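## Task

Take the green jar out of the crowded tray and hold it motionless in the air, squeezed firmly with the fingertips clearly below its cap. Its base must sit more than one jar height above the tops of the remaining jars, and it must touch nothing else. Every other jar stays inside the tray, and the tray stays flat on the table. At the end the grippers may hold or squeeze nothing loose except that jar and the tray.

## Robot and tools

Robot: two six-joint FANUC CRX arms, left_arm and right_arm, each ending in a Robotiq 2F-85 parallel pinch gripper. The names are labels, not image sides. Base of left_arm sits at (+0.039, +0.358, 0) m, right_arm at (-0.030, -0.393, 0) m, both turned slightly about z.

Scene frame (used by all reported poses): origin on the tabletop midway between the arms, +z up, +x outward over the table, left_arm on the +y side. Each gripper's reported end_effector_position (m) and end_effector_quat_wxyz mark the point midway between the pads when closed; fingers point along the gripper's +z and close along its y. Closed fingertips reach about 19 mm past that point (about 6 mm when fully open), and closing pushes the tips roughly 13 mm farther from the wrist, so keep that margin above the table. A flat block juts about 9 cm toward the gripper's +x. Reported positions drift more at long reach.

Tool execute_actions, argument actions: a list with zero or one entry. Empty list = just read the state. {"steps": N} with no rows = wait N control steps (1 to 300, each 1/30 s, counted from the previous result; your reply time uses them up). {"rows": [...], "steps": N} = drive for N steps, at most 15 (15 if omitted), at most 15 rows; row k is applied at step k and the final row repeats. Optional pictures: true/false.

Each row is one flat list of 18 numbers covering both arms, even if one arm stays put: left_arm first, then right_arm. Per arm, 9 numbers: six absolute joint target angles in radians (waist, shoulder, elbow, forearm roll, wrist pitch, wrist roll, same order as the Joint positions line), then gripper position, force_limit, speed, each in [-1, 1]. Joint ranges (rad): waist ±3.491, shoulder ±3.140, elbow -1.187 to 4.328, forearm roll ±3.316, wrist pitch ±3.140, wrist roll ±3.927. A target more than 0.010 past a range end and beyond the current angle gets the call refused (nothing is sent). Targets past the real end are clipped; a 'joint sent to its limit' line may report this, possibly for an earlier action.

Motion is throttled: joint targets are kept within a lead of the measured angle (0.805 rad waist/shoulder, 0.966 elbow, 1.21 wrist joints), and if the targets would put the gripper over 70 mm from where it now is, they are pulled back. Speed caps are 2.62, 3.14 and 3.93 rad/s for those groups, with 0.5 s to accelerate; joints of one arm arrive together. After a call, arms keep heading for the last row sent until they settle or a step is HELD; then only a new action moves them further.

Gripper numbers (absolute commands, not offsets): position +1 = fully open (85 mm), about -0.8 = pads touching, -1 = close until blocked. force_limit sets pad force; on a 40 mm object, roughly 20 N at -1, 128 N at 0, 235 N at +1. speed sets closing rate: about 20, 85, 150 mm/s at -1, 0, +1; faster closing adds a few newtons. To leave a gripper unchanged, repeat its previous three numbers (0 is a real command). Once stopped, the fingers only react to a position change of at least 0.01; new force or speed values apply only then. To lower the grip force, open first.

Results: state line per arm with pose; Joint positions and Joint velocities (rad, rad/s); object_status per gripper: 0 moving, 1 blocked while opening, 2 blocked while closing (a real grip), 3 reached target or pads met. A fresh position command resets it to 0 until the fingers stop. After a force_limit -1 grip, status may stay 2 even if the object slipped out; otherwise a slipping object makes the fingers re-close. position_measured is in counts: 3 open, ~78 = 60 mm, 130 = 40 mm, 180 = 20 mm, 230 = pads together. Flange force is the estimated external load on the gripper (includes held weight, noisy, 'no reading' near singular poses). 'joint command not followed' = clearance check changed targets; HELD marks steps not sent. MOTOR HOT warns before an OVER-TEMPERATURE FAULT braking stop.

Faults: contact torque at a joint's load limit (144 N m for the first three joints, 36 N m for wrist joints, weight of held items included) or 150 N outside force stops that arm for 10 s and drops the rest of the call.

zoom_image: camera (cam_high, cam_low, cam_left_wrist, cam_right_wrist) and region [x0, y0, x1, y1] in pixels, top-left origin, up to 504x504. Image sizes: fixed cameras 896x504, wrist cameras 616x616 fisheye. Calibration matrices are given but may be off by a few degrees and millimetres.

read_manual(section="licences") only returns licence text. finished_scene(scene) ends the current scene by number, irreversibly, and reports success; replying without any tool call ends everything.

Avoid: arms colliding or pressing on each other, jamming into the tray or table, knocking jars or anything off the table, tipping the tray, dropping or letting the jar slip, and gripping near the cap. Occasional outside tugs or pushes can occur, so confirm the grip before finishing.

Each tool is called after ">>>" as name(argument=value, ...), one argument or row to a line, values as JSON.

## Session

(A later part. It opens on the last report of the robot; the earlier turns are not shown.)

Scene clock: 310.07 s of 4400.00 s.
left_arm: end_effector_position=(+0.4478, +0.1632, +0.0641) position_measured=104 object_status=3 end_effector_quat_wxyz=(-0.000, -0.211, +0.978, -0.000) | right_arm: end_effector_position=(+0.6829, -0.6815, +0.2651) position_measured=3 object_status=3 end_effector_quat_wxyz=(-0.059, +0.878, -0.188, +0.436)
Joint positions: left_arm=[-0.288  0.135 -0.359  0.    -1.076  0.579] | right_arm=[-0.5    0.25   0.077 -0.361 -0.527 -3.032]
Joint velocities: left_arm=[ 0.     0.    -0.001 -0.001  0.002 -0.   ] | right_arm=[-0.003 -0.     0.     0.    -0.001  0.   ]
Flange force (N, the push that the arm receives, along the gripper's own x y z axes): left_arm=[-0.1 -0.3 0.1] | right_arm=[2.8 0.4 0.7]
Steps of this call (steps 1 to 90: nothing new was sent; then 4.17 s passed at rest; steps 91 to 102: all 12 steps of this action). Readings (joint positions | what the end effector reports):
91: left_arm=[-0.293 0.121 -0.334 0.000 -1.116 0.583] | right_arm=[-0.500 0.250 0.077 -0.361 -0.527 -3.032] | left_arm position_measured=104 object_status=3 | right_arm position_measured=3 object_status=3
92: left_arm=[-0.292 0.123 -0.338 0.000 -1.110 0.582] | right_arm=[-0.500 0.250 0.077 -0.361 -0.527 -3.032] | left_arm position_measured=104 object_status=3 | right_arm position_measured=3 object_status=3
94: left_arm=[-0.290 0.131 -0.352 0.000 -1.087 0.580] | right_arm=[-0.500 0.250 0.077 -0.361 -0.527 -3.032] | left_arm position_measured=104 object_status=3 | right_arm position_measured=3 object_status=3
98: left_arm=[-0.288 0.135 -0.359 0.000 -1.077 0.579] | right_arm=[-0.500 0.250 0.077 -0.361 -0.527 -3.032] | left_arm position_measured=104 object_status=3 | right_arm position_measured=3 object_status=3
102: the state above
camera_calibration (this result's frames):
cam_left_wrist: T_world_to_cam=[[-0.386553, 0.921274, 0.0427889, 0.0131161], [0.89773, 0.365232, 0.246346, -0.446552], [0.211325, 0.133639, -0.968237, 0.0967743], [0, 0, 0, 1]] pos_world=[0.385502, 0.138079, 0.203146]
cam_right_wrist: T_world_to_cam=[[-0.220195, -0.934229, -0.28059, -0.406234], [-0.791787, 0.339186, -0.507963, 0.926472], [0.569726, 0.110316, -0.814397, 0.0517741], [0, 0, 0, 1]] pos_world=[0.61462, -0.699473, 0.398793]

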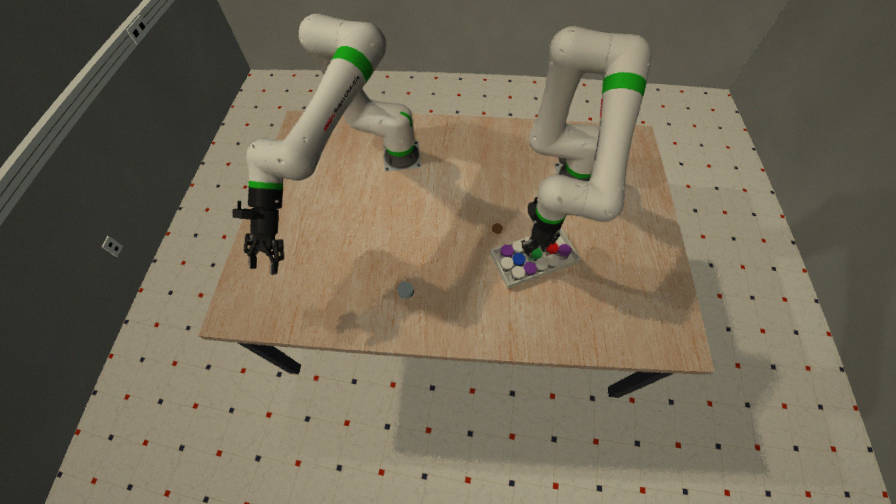

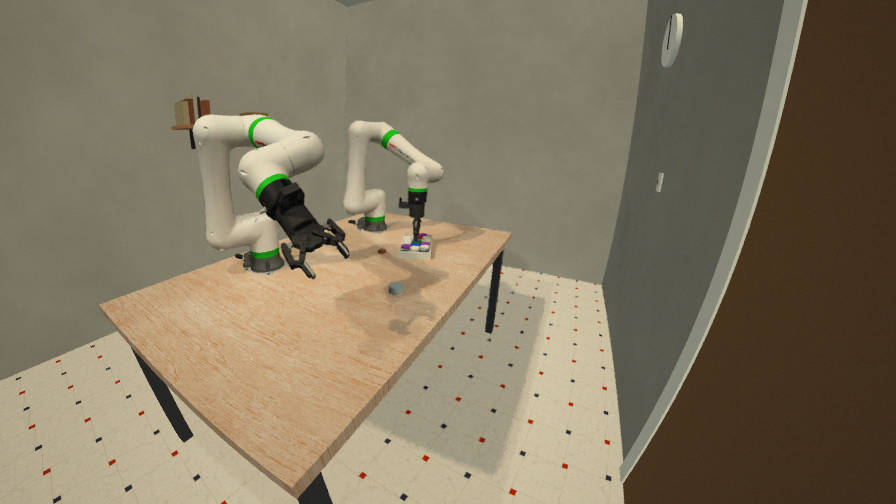

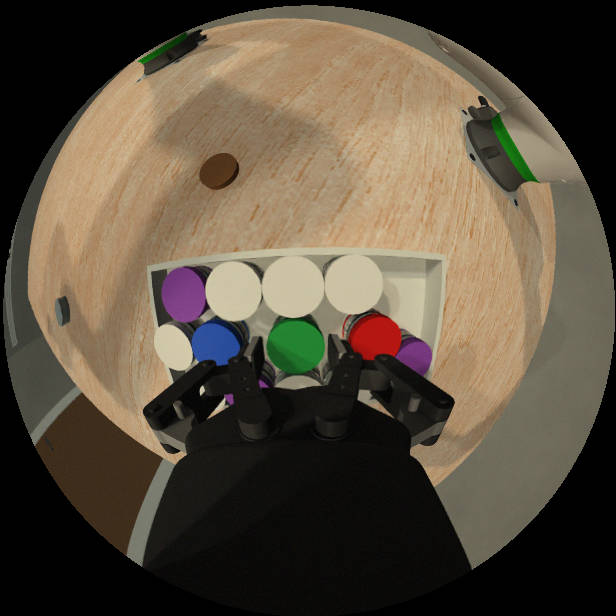

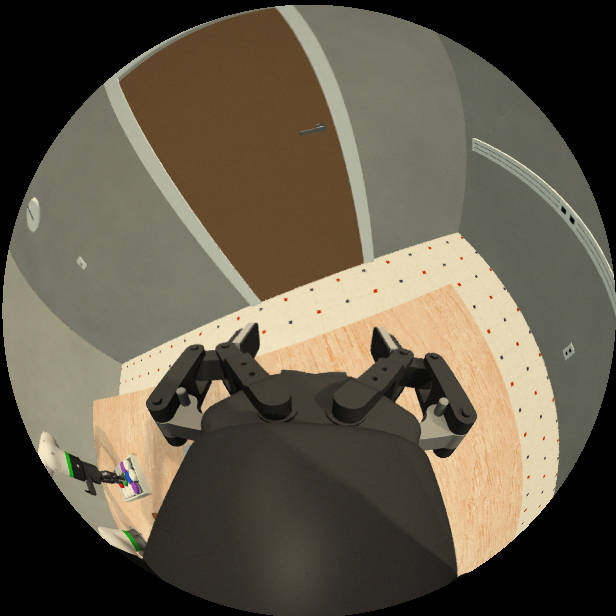

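>>> execute_actions(
  actions=[],
)

Scene clock: 321.63 s of 4400.00 s.
left_arm: end_effector_position=(+0.4478, +0.1633, +0.0641) position_measured=104 object_status=3 end_effector_quat_wxyz=(-0.000, -0.211, +0.978, +0.000) | right_arm: end_effector_position=(+0.6829, -0.6815, +0.2651) position_measured=3 object_status=3 end_effector_quat_wxyz=(-0.059, +0.878, -0.188, +0.436)
Joint positions: left_arm=[-0.288  0.135 -0.359 -0.    -1.076  0.578] | right_arm=[-0.5    0.25   0.077 -0.361 -0.527 -3.032]
Joint velocities: left_arm=[ 0.     0.    -0.     0.     0.    -0.001] | right_arm=[-0.002 -0.001 -0.    -0.001 -0.    -0.   ]
Flange force (N, the push that the arm receives, along the gripper's own x y z axes): left_arm=[0.4 -1.7 1.2] | right_arm=[1.9 0.2 1.0]
Steps of this call (steps 1 to 15: the robot went on to your last target; steps 16 to 90: nothing new was sent; then 8.57 s passed at rest). Readings (joint positions | what the end effector reports):
1: left_arm=[-0.288 0.135 -0.359 0.000 -1.076 0.579] | right_arm=[-0.500 0.250 0.077 -0.361 -0.527 -3.032] | left_arm position_measured=104 object_status=3 | right_arm position_measured=3 object_status=3
2: left_arm=[-0.288 0.135 -0.359 0.000 -1.076 0.579] | right_arm=[-0.500 0.250 0.077 -0.361 -0.527 -3.032] | left_arm position_measured=104 object_status=3 | right_arm position_measured=3 object_status=3
4: left_arm=[-0.288 0.135 -0.359 0.000 -1.076 0.579] | right_arm=[-0.500 0.250 0.077 -0.361 -0.527 -3.032] | left_arm position_measured=104 object_status=3 | right_arm position_measured=3 object_status=3
8: left_arm=[-0.288 0.135 -0.359 0.000 -1.076 0.579] | right_arm=[-0.500 0.250 0.077 -0.361 -0.527 -3.032] | left_arm position_measured=104 object_status=3 | right_arm position_measured=3 object_status=3
90: the state above
All arms were judged still, so your last target was given up. Only a new action makes them travel on or press farther. Fingers that are still opening or closing keep moving.
camera_calibration (this result's frames):
cam_left_wrist: T_world_to_cam=[[-0.386461, 0.921305, 0.0429651, 0.0129914], [0.897765, 0.365094, 0.246424, -0.446549], [0.211345, 0.133806, -0.968209, 0.0966698], [0, 0, 0, 1]] pos_world=[0.385486, 0.138128, 0.203079]
cam_right_wrist: T_world_to_cam=[[-0.220195, -0.934229, -0.28059, -0.406234], [-0.791787, 0.339185, -0.507964, 0.926472], [0.569726, 0.110317, -0.814397, 0.051774], [0, 0, 0, 1]] pos_world=[0.61462, -0.699473, 0.398793]

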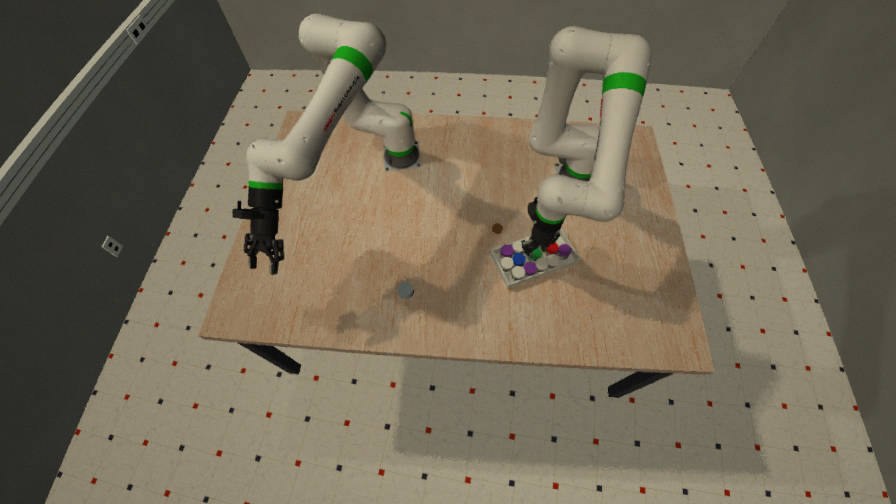

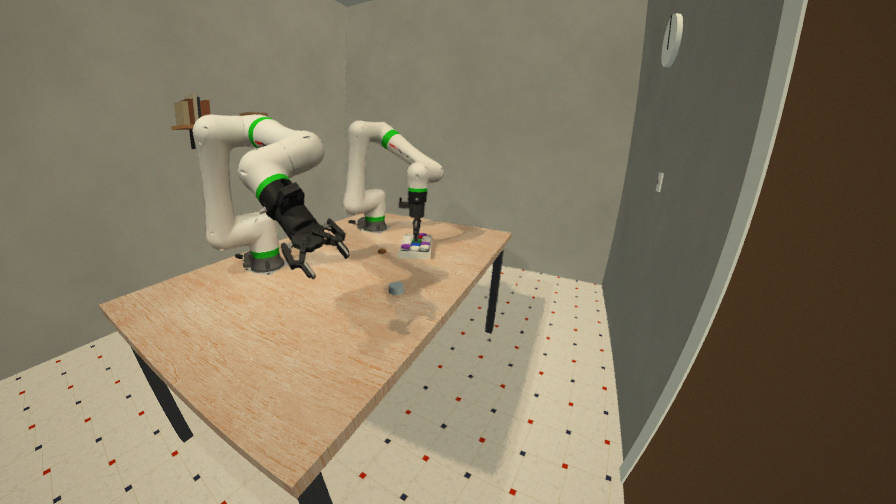

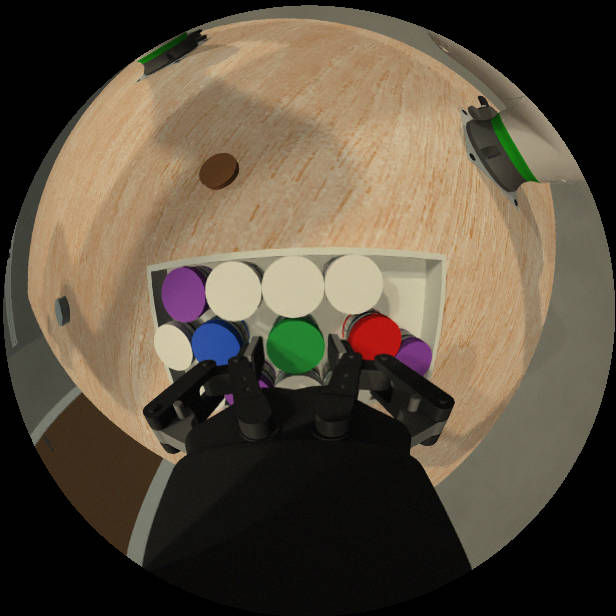

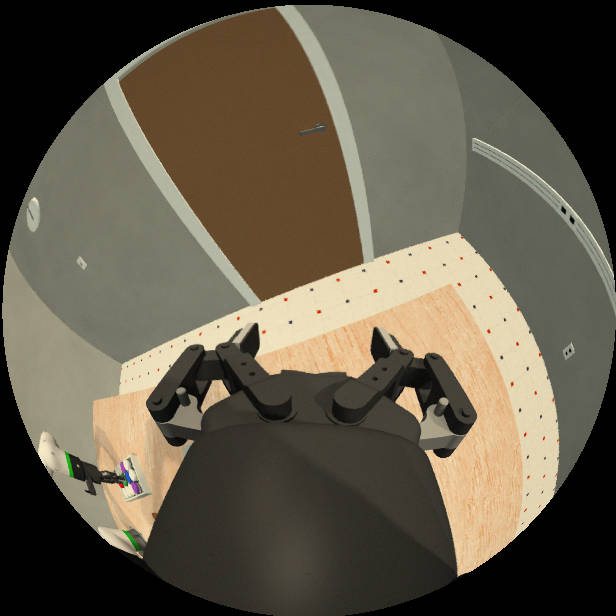

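>>> execute_actions(
  actions=[
    {"rows":[[-0.2883,0.157,-0.3794,0,-1.0344,0.5785,0.2,0,0,-0.5,0.25,0.077,-0.361,-0.527,-3.032,1,0,0]],"steps":15},
  ],
  pictures=false,
)

>>> execute_actions(
  actions=[
    {"rows":[[-0.2883,0.1792,-0.3968,0,-0.9948,0.5785,0.2,0,0,-0.5,0.25,0.077,-0.361,-0.527,-3.032,1,0,0]],"steps":15},
  ],
)

Scene clock: 331.33 s of 4400.00 s.
left_arm: end_effector_position=(+0.4478, +0.1633, +0.0470) position_measured=104 object_status=3 end_effector_quat_wxyz=(+0.000, -0.211, +0.978, +0.000) | right_arm: end_effector_position=(+0.6829, -0.6815, +0.2651) position_measured=3 object_status=3 end_effector_quat_wxyz=(-0.059, +0.878, -0.188, +0.436)
Joint positions: left_arm=[-0.288  0.157 -0.379 -0.    -1.034  0.578] | right_arm=[-0.5    0.25   0.077 -0.361 -0.527 -3.032]
Joint velocities: left_arm=[ 0.    -0.001 -0.    -0.    -0.001  0.001] | right_arm=[0.    0.001 0.    0.    0.    0.   ]
Flange force (N, the push that the arm receives, along the gripper's own x y z axes): left_arm=[-0.9 -3.2 1.2] | right_arm=[2.2 0.7 0.1]
Steps of this call (steps 1 to 90: nothing new was sent; then 6.20 s passed at rest; steps 91 to 105: all 15 steps of this action). Readings (joint positions | what the end effector reports):
91: left_arm=[-0.288 0.135 -0.360 -0.000 -1.076 0.579] | right_arm=[-0.500 0.250 0.077 -0.361 -0.527 -3.032] | left_arm position_measured=104 object_status=3 | right_arm position_measured=3 object_status=3
92: left_arm=[-0.288 0.138 -0.362 -0.000 -1.070 0.578] | right_arm=[-0.500 0.250 0.077 -0.361 -0.527 -3.032] | left_arm position_measured=104 object_status=3 | right_arm position_measured=3 object_status=3
94: left_arm=[-0.288 0.151 -0.374 -0.000 -1.046 0.578] | right_arm=[-0.500 0.250 0.077 -0.361 -0.527 -3.032] | left_arm position_measured=104 object_status=3 | right_arm position_measured=3 object_status=3
98: left_arm=[-0.288 0.157 -0.379 -0.000 -1.035 0.578] | right_arm=[-0.500 0.250 0.077 -0.361 -0.527 -3.032] | left_arm position_measured=104 object_status=3 | right_arm position_measured=3 object_status=3
105: the state above

Scene clock: 331.83 s of 4400.00 s.
left_arm: end_effector_position=(+0.4478, +0.1633, +0.0310) position_measured=104 object_status=3 end_effector_quat_wxyz=(+0.000, -0.211, +0.978, +0.000) | right_arm: end_effector_position=(+0.6829, -0.6815, +0.2651) position_measured=3 object_status=3 end_effector_quat_wxyz=(-0.059, +0.878, -0.188, +0.436)
Joint positions: left_arm=[-0.288  0.179 -0.397 -0.    -0.995  0.579] | right_arm=[-0.5    0.25   0.077 -0.361 -0.527 -3.032]
Joint velocities: left_arm=[ 0.    -0.    -0.001 -0.001 -0.    -0.002] | right_arm=[ 0.001 -0.     0.    -0.003 -0.    -0.001]
Flange force (N, the push that the arm receives, along the gripper's own x y z axes): left_arm=[0.5 -1.0 1.9] | right_arm=[1.6 0.7 0.5]
Steps of this call (steps 1 to 15: all 15 steps of this action). Readings (joint positions | what the end effector reports):
1: left_arm=[-0.288 0.157 -0.380 -0.000 -1.034 0.578] | right_arm=[-0.500 0.250 0.077 -0.361 -0.527 -3.032] | left_arm position_measured=104 object_status=3 | right_arm position_measured=3 object_status=3
2: left_arm=[-0.288 0.161 -0.382 -0.000 -1.028 0.578] | right_arm=[-0.500 0.250 0.077 -0.361 -0.527 -3.032] | left_arm position_measured=104 object_status=3 | right_arm position_measured=3 object_status=3
4: left_arm=[-0.288 0.173 -0.392 -0.000 -1.006 0.578] | right_arm=[-0.500 0.250 0.077 -0.361 -0.527 -3.032] | left_arm position_measured=104 object_status=3 | right_arm position_measured=3 object_status=3
8: left_arm=[-0.288 0.179 -0.396 -0.000 -0.996 0.578] | right_arm=[-0.500 0.250 0.077 -0.361 -0.527 -3.032] | left_arm position_measured=104 object_status=3 | right_arm position_measured=3 object_status=3
15: the state above
camera_calibration (this result's frames):
cam_left_wrist: T_world_to_cam=[[-0.386407, 0.921323, 0.0430508, 0.0143493], [0.897781, 0.365015, 0.246483, -0.438431], [0.211376, 0.133893, -0.968191, 0.0646696], [0, 0, 0, 1]] pos_world=[0.38549, 0.138155, 0.17006]
cam_right_wrist: T_world_to_cam=[[-0.220195, -0.934229, -0.28059, -0.406234], [-0.791787, 0.339186, -0.507963, 0.926472], [0.569726, 0.110317, -0.814397, 0.0517741], [0, 0, 0, 1]] pos_world=[0.61462, -0.699473, 0.398793]

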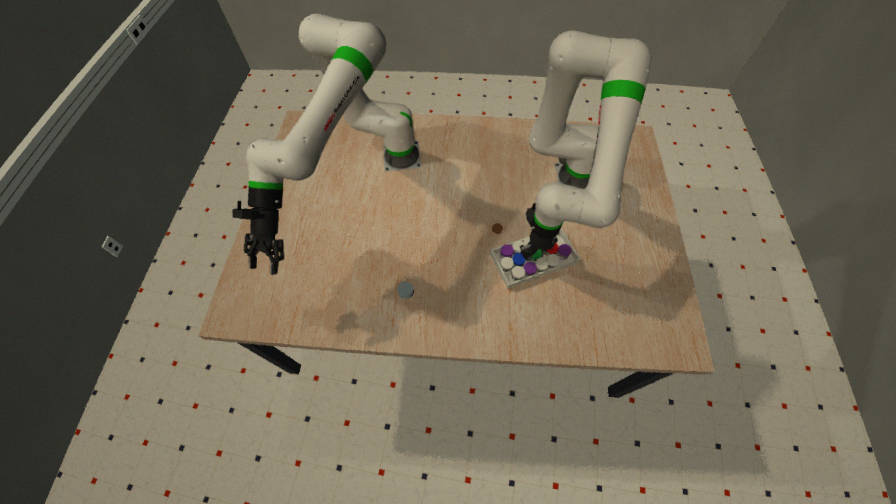

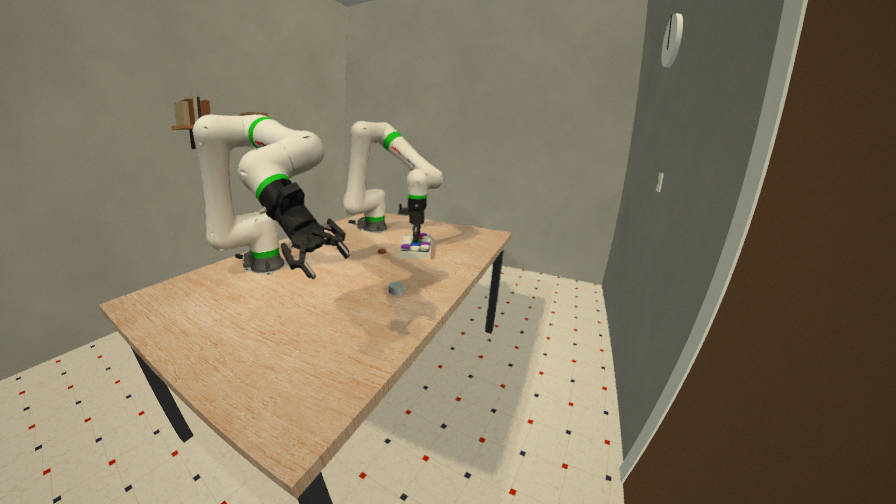

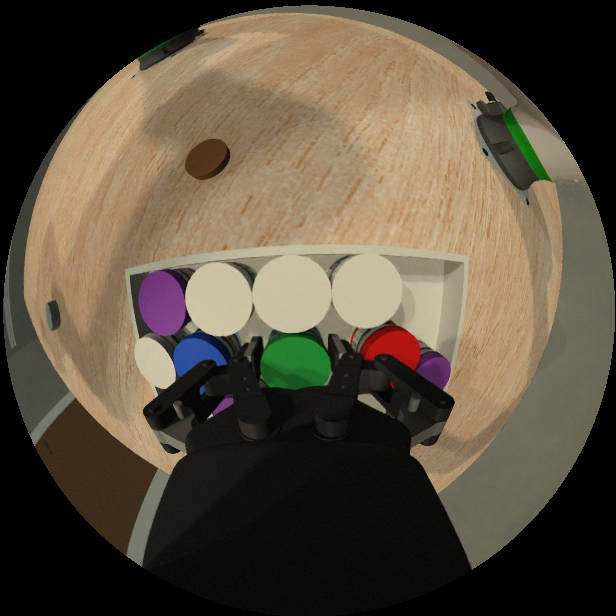

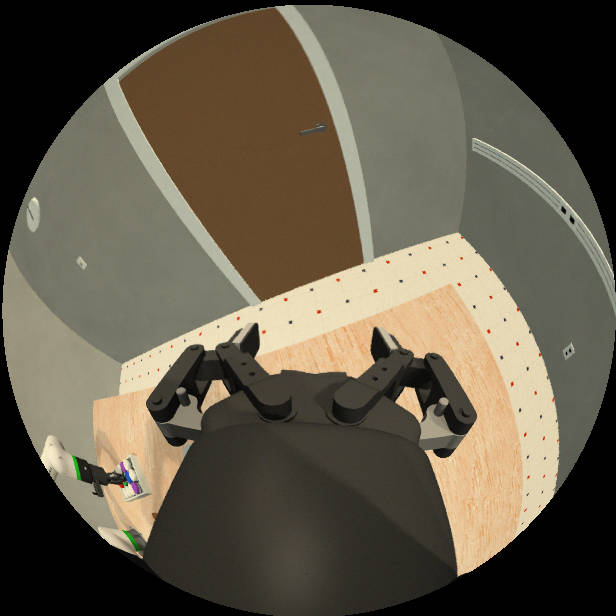

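>>> execute_actions(
  actions=[
    {"rows":[[-0.2883,0.1792,-0.3968,0,-0.9948,0.5785,-1,1,-0.3,-0.5,0.25,0.077,-0.361,-0.527,-3.032,1,0,0]],"steps":15},
  ],
  pictures=false,
)

>>> execute_actions(
  actions=[
    {"steps":10},
  ],
  pictures=false,
)

Scene clock: 336.03 s of 4400.00 s.
left_arm: end_effector_position=(+0.4478, +0.1632, +0.0311) position_measured=128 object_status=2 end_effector_quat_wxyz=(+0.000, -0.211, +0.978, -0.000) | right_arm: end_effector_position=(+0.6829, -0.6815, +0.2651) position_measured=3 object_status=3 end_effector_quat_wxyz=(-0.059, +0.878, -0.188, +0.436)
Joint positions: left_arm=[-0.288  0.179 -0.397  0.    -0.995  0.578] | right_arm=[-0.5    0.25   0.077 -0.361 -0.527 -3.032]
Joint velocities: left_arm=[-0.     0.003  0.    -0.     0.001  0.001] | right_arm=[ 0.001  0.    -0.     0.     0.    -0.   ]
Flange force (N, the push that the arm receives, along the gripper's own x y z axes): left_arm=[6.7 19.4 -60.5] | right_arm=[2.7 0.0 1.0]
Steps of this call (steps 1 to 15: the robot went on to your last target; steps 16 to 90: nothing new was sent; then 0.70 s passed at rest; steps 91 to 105: all 15 steps of this action). Readings (joint positions | what the end effector reports):
91: left_arm=[-0.288 0.179 -0.397 0.000 -0.995 0.578] | right_arm=[-0.500 0.250 0.077 -0.361 -0.527 -3.032] | left_arm position_measured=104 object_status=0 | right_arm position_measured=3 object_status=3
92: left_arm=[-0.288 0.179 -0.397 0.000 -0.995 0.578] | right_arm=[-0.500 0.250 0.077 -0.361 -0.527 -3.032] | left_arm position_measured=105 object_status=0 | right_arm position_measured=3 object_status=3
94: left_arm=[-0.288 0.179 -0.397 0.000 -0.995 0.579] | right_arm=[-0.500 0.250 0.077 -0.361 -0.527 -3.032] | left_arm position_measured=112 object_status=0 | right_arm position_measured=3 object_status=3
98: left_arm=[-0.288 0.179 -0.397 0.000 -0.995 0.578] | right_arm=[-0.500 0.250 0.077 -0.361 -0.527 -3.032] | left_arm position_measured=126 object_status=0 | right_arm position_measured=3 object_status=3
105: the state above

Scene clock: 336.37 s of 4400.00 s.
left_arm: end_effector_position=(+0.4478, +0.1632, +0.0311) position_measured=128 object_status=2 end_effector_quat_wxyz=(-0.000, -0.211, +0.978, -0.000) | right_arm: end_effector_position=(+0.6829, -0.6815, +0.2651) position_measured=3 object_status=3 end_effector_quat_wxyz=(-0.059, +0.878, -0.188, +0.436)
Joint positions: left_arm=[-0.288  0.179 -0.397  0.    -0.995  0.579] | right_arm=[-0.5    0.25   0.077 -0.361 -0.527 -3.032]
Joint velocities: left_arm=[ 0.     0.    -0.001  0.001 -0.001 -0.   ] | right_arm=[ 0.    -0.001 -0.     0.     0.003 -0.   ]
Flange force (N, the push that the arm receives, along the gripper's own x y z axes): left_arm=[7.8 19.3 -64.5] | right_arm=[2.9 1.3 1.1]
Steps of this call (steps 1 to 10: the robot went on to your last target). Readings (joint positions | what the end effector reports):
1: left_arm=[-0.288 0.179 -0.397 0.000 -0.995 0.578] | right_arm=[-0.500 0.250 0.077 -0.361 -0.527 -3.032] | left_arm position_measured=128 object_status=2 | right_arm position_measured=3 object_status=3
2: left_arm=[-0.288 0.179 -0.397 0.000 -0.995 0.579] | right_arm=[-0.500 0.250 0.077 -0.361 -0.527 -3.032] | left_arm position_measured=128 object_status=2 | right_arm position_measured=3 object_status=3
4: left_arm=[-0.288 0.179 -0.397 0.000 -0.995 0.579] | right_arm=[-0.500 0.250 0.077 -0.361 -0.527 -3.032] | left_arm position_measured=128 object_status=2 | right_arm position_measured=3 object_status=3
8: left_arm=[-0.288 0.179 -0.397 0.000 -0.995 0.578] | right_arm=[-0.500 0.250 0.077 -0.361 -0.527 -3.032] | left_arm position_measured=128 object_status=2 | right_arm position_measured=3 object_status=3
10: the state above

>>> execute_actions(
  actions=[
    {"rows":[[-0.2883,0.135,-0.3594,0,-1.0764,0.5785,-1,1,-0.3,-0.5,0.25,0.077,-0.361,-0.527,-3.032,1,0,0]],"steps":10},
  ],
  pictures=false,
)

>>> execute_actions(
  actions=[
    {"rows":[[-0.2883,0.0946,-0.3118,0,-1.1644,0.5785,-1,1,-0.3,-0.5,0.25,0.077,-0.361,-0.527,-3.032,1,0,0]],"steps":8},
  ],
  pictures=false,
)

>>> execute_actions(
  actions=[
    {"rows":[[-0.2883,0.010,-0.040,0,-1.5208,0.5785,-1,1,-0.3,-0.5,0.25,0.077,-0.361,-0.527,-3.032,1,0,0]],"steps":15},
  ],
  pictures=false,
)

>>> execute_actions(
  actions=[
    {"steps":30},
  ],
)

Scene clock: 344.60 s of 4400.00 s.
left_arm: end_effector_position=(+0.4477, +0.1633, +0.0637) position_measured=128 object_status=2 end_effector_quat_wxyz=(-0.000, -0.211, +0.978, +0.000) | right_arm: end_effector_position=(+0.6829, -0.6815, +0.2651) position_measured=3 object_status=3 end_effector_quat_wxyz=(-0.059, +0.878, -0.188, +0.436)
Joint positions: left_arm=[-0.288  0.135 -0.36  -0.    -1.076  0.578] | right_arm=[-0.5    0.25   0.077 -0.361 -0.527 -3.032]
Joint velocities: left_arm=[ 0.    -0.004  0.004  0.003 -0.009  0.001] | right_arm=[ 0.     0.    -0.    -0.    -0.002 -0.   ]
Flange force (N, the push that the arm receives, along the gripper's own x y z axes): left_arm=[-3.4 -5.9 0.0] | right_arm=[2.1 0.2 -0.8]
Steps of this call (steps 1 to 15: the robot went on to your last target; steps 16 to 90: nothing new was sent; then 4.90 s passed at rest; steps 91 to 100: all 10 steps of this action). Readings (joint positions | what the end effector reports):
91: left_arm=[-0.288 0.179 -0.397 -0.000 -0.995 0.578] | right_arm=[-0.500 0.250 0.077 -0.361 -0.527 -3.032] | left_arm position_measured=128 object_status=2 | right_arm position_measured=3 object_status=3
92: left_arm=[-0.288 0.176 -0.395 -0.000 -1.000 0.578] | right_arm=[-0.500 0.250 0.077 -0.361 -0.527 -3.032] | left_arm position_measured=128 object_status=2 | right_arm position_measured=3 object_status=3
94: left_arm=[-0.288 0.157 -0.378 -0.001 -1.036 0.578] | right_arm=[-0.500 0.250 0.077 -0.361 -0.527 -3.032] | left_arm position_measured=128 object_status=2 | right_arm position_measured=3 object_status=3
98: left_arm=[-0.288 0.136 -0.360 -0.000 -1.075 0.578] | right_arm=[-0.500 0.250 0.077 -0.361 -0.527 -3.032] | left_arm position_measured=128 object_status=2 | right_arm position_measured=3 object_status=3
100: the state above

Scene clock: 344.87 s of 4400.00 s.
left_arm: end_effector_position=(+0.4479, +0.1632, +0.0994) position_measured=128 object_status=2 end_effector_quat_wxyz=(+0.000, -0.211, +0.978, -0.000) | right_arm: end_effector_position=(+0.6829, -0.6815, +0.2651) position_measured=3 object_status=3 end_effector_quat_wxyz=(-0.059, +0.878, -0.188, +0.436)
Joint positions: left_arm=[-0.288  0.095 -0.313  0.    -1.163  0.578] | right_arm=[-0.5    0.25   0.077 -0.361 -0.527 -3.032]
Joint velocities: left_arm=[-0.    -0.011  0.014 -0.    -0.037  0.   ] | right_arm=[ 0.    -0.     0.     0.002 -0.001  0.001]
Flange force (N, the push that the arm receives, along the gripper's own x y z axes): left_arm=[2.2 0.0 -8.9] | right_arm=[2.5 2.4 0.3]
Steps of this call (steps 1 to 8: all 8 steps of this action). Readings (joint positions | what the end effector reports):
1: left_arm=[-0.288 0.135 -0.359 -0.000 -1.077 0.578] | right_arm=[-0.500 0.250 0.077 -0.361 -0.527 -3.032] | left_arm position_measured=128 object_status=2 | right_arm position_measured=3 object_status=3
2: left_arm=[-0.288 0.132 -0.356 -0.000 -1.083 0.578] | right_arm=[-0.500 0.250 0.077 -0.361 -0.527 -3.032] | left_arm position_measured=128 object_status=2 | right_arm position_measured=3 object_status=3
4: left_arm=[-0.288 0.115 -0.336 -0.000 -1.120 0.578] | right_arm=[-0.500 0.250 0.077 -0.361 -0.527 -3.032] | left_arm position_measured=128 object_status=2 | right_arm position_measured=3 object_status=3
8: the state above

Scene clock: 345.37 s of 4400.00 s.
left_arm: end_effector_position=(+0.4481, +0.1631, +0.2482) position_measured=128 object_status=2 end_effector_quat_wxyz=(+0.000, -0.211, +0.978, -0.000) | right_arm: end_effector_position=(+0.6829, -0.6815, +0.2651) position_measured=3 object_status=3 end_effector_quat_wxyz=(-0.059, +0.878, -0.188, +0.436)
Joint positions: left_arm=[-0.288  0.011 -0.044  0.    -1.516  0.578] | right_arm=[-0.5    0.25   0.077 -0.361 -0.527 -3.032]
Joint velocities: left_arm=[-0.    -0.039  0.127 -0.    -0.168 -0.001] | right_arm=[-0.002  0.     0.    -0.    -0.002 -0.   ]
Flange force (N, the push that the arm receives, along the gripper's own x y z axes): left_arm=[5.6 3.4 -16.7] | right_arm=[2.2 0.1 0.9]
Steps of this call (steps 1 to 15: all 15 steps of this action). Readings (joint positions | what the end effector reports):
1: left_arm=[-0.288 0.095 -0.312 0.000 -1.164 0.578] | right_arm=[-0.500 0.250 0.077 -0.361 -0.527 -3.032] | left_arm position_measured=128 object_status=2 | right_arm position_measured=3 object_status=3
2: left_arm=[-0.288 0.093 -0.307 0.000 -1.171 0.578] | right_arm=[-0.500 0.250 0.077 -0.361 -0.527 -3.032] | left_arm position_measured=128 object_status=2 | right_arm position_measured=3 object_status=3
4: left_arm=[-0.288 0.084 -0.278 0.000 -1.210 0.578] | right_arm=[-0.500 0.250 0.077 -0.361 -0.527 -3.032] | left_arm position_measured=128 object_status=2 | right_arm position_measured=3 object_status=3
8: left_arm=[-0.288 0.051 -0.173 0.000 -1.346 0.578] | right_arm=[-0.500 0.250 0.077 -0.361 -0.527 -3.032] | left_arm position_measured=128 object_status=2 | right_arm position_measured=3 object_status=3
15: the state above

Scene clock: 346.37 s of 4400.00 s.
left_arm: end_effector_position=(+0.4476, +0.1633, +0.2503) position_measured=128 object_status=2 end_effector_quat_wxyz=(-0.000, -0.211, +0.978, +0.000) | right_arm: end_effector_position=(+0.6829, -0.6815, +0.2651) position_measured=3 object_status=3 end_effector_quat_wxyz=(-0.059, +0.878, -0.188, +0.436)
Joint positions: left_arm=[-0.288  0.01  -0.04   0.    -1.521  0.578] | right_arm=[-0.5    0.25   0.077 -0.361 -0.527 -3.032]
Joint velocities: left_arm=[ 0.     0.001 -0.    -0.     0.     0.001] | right_arm=[-0.002 -0.    -0.     0.    -0.001  0.001]
Flange force (N, the push that the arm receives, along the gripper's own x y z axes): left_arm=[-0.9 -3.8 0.6] | right_arm=[2.2 0.2 0.9]
Steps of this call (steps 1 to 15: the robot went on to your last target; steps 16 to 30: nothing new was sent). Readings (joint positions | what the end effector reports):
1: left_arm=[-0.288 0.010 -0.041 0.000 -1.519 0.578] | right_arm=[-0.500 0.250 0.077 -0.361 -0.527 -3.032] | left_arm position_measured=128 object_status=2 | right_arm position_measured=3 object_status=3
2: left_arm=[-0.288 0.010 -0.041 0.000 -1.520 0.578] | right_arm=[-0.500 0.250 0.077 -0.361 -0.527 -3.032] | left_arm position_measured=128 object_status=2 | right_arm position_measured=3 object_status=3
4: left_arm=[-0.288 0.010 -0.040 0.000 -1.520 0.578] | right_arm=[-0.500 0.250 0.077 -0.361 -0.527 -3.032] | left_arm position_measured=128 object_status=2 | right_arm position_measured=3 object_status=3
8: left_arm=[-0.288 0.010 -0.040 0.000 -1.521 0.578] | right_arm=[-0.500 0.250 0.077 -0.361 -0.527 -3.032] | left_arm position_measured=128 object_status=2 | right_arm position_measured=3 object_status=3
30: the state above
All arms were judged still, so your last target was given up. Only a new action makes them travel on or press farther. Fingers that are still opening or closing keep moving.
camera_calibration (this result's frames):
cam_left_wrist: T_world_to_cam=[[-0.38646, 0.921305, 0.0429653, 0.00492147], [0.897765, 0.365094, 0.246423, -0.49234], [0.211345, 0.133806, -0.968209, 0.277028], [0, 0, 0, 1]] pos_world=[0.385359, 0.138148, 0.389334]
cam_right_wrist: T_world_to_cam=[[-0.220195, -0.934229, -0.28059, -0.406234], [-0.791787, 0.339186, -0.507963, 0.926472], [0.569726, 0.110316, -0.814397, 0.0517741], [0, 0, 0, 1]] pos_world=[0.61462, -0.699473, 0.398793]

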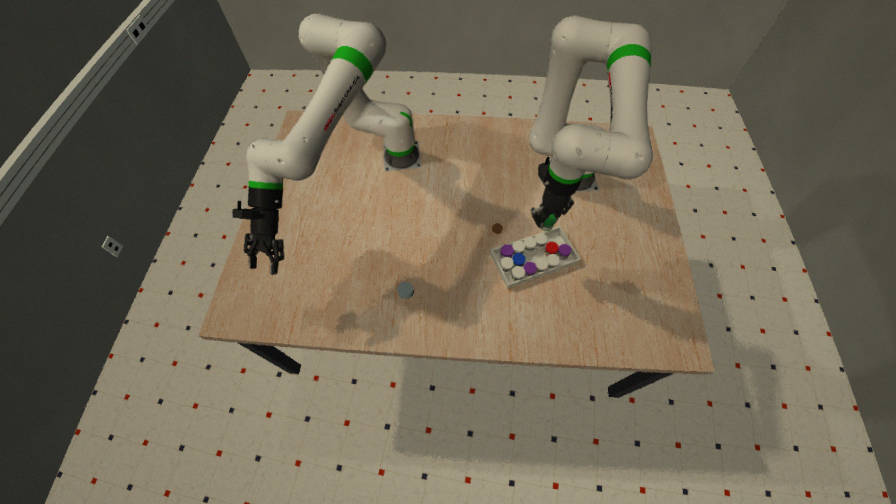

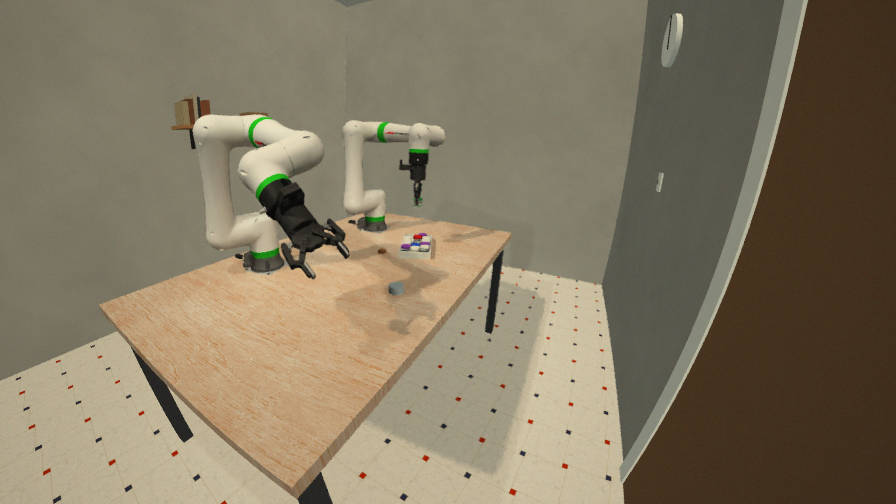

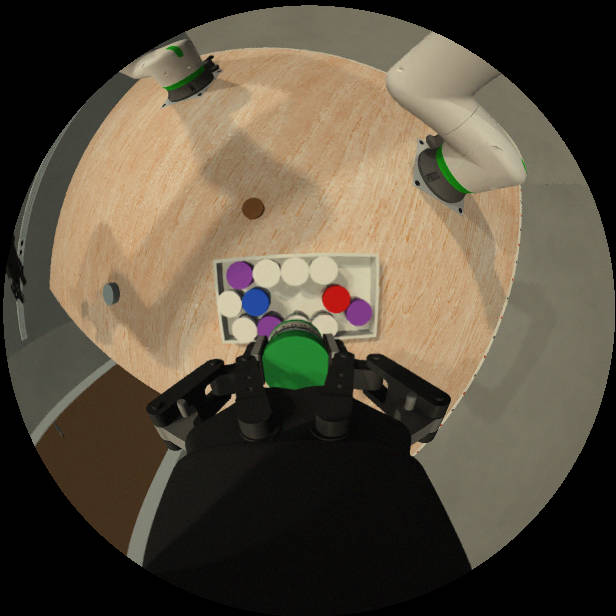

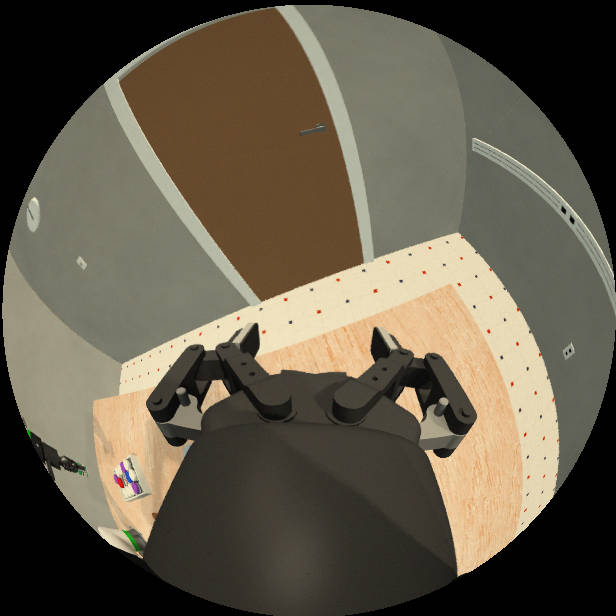

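>>> finished_scene(
  scene=2,
)

The scene is finished: the task was done.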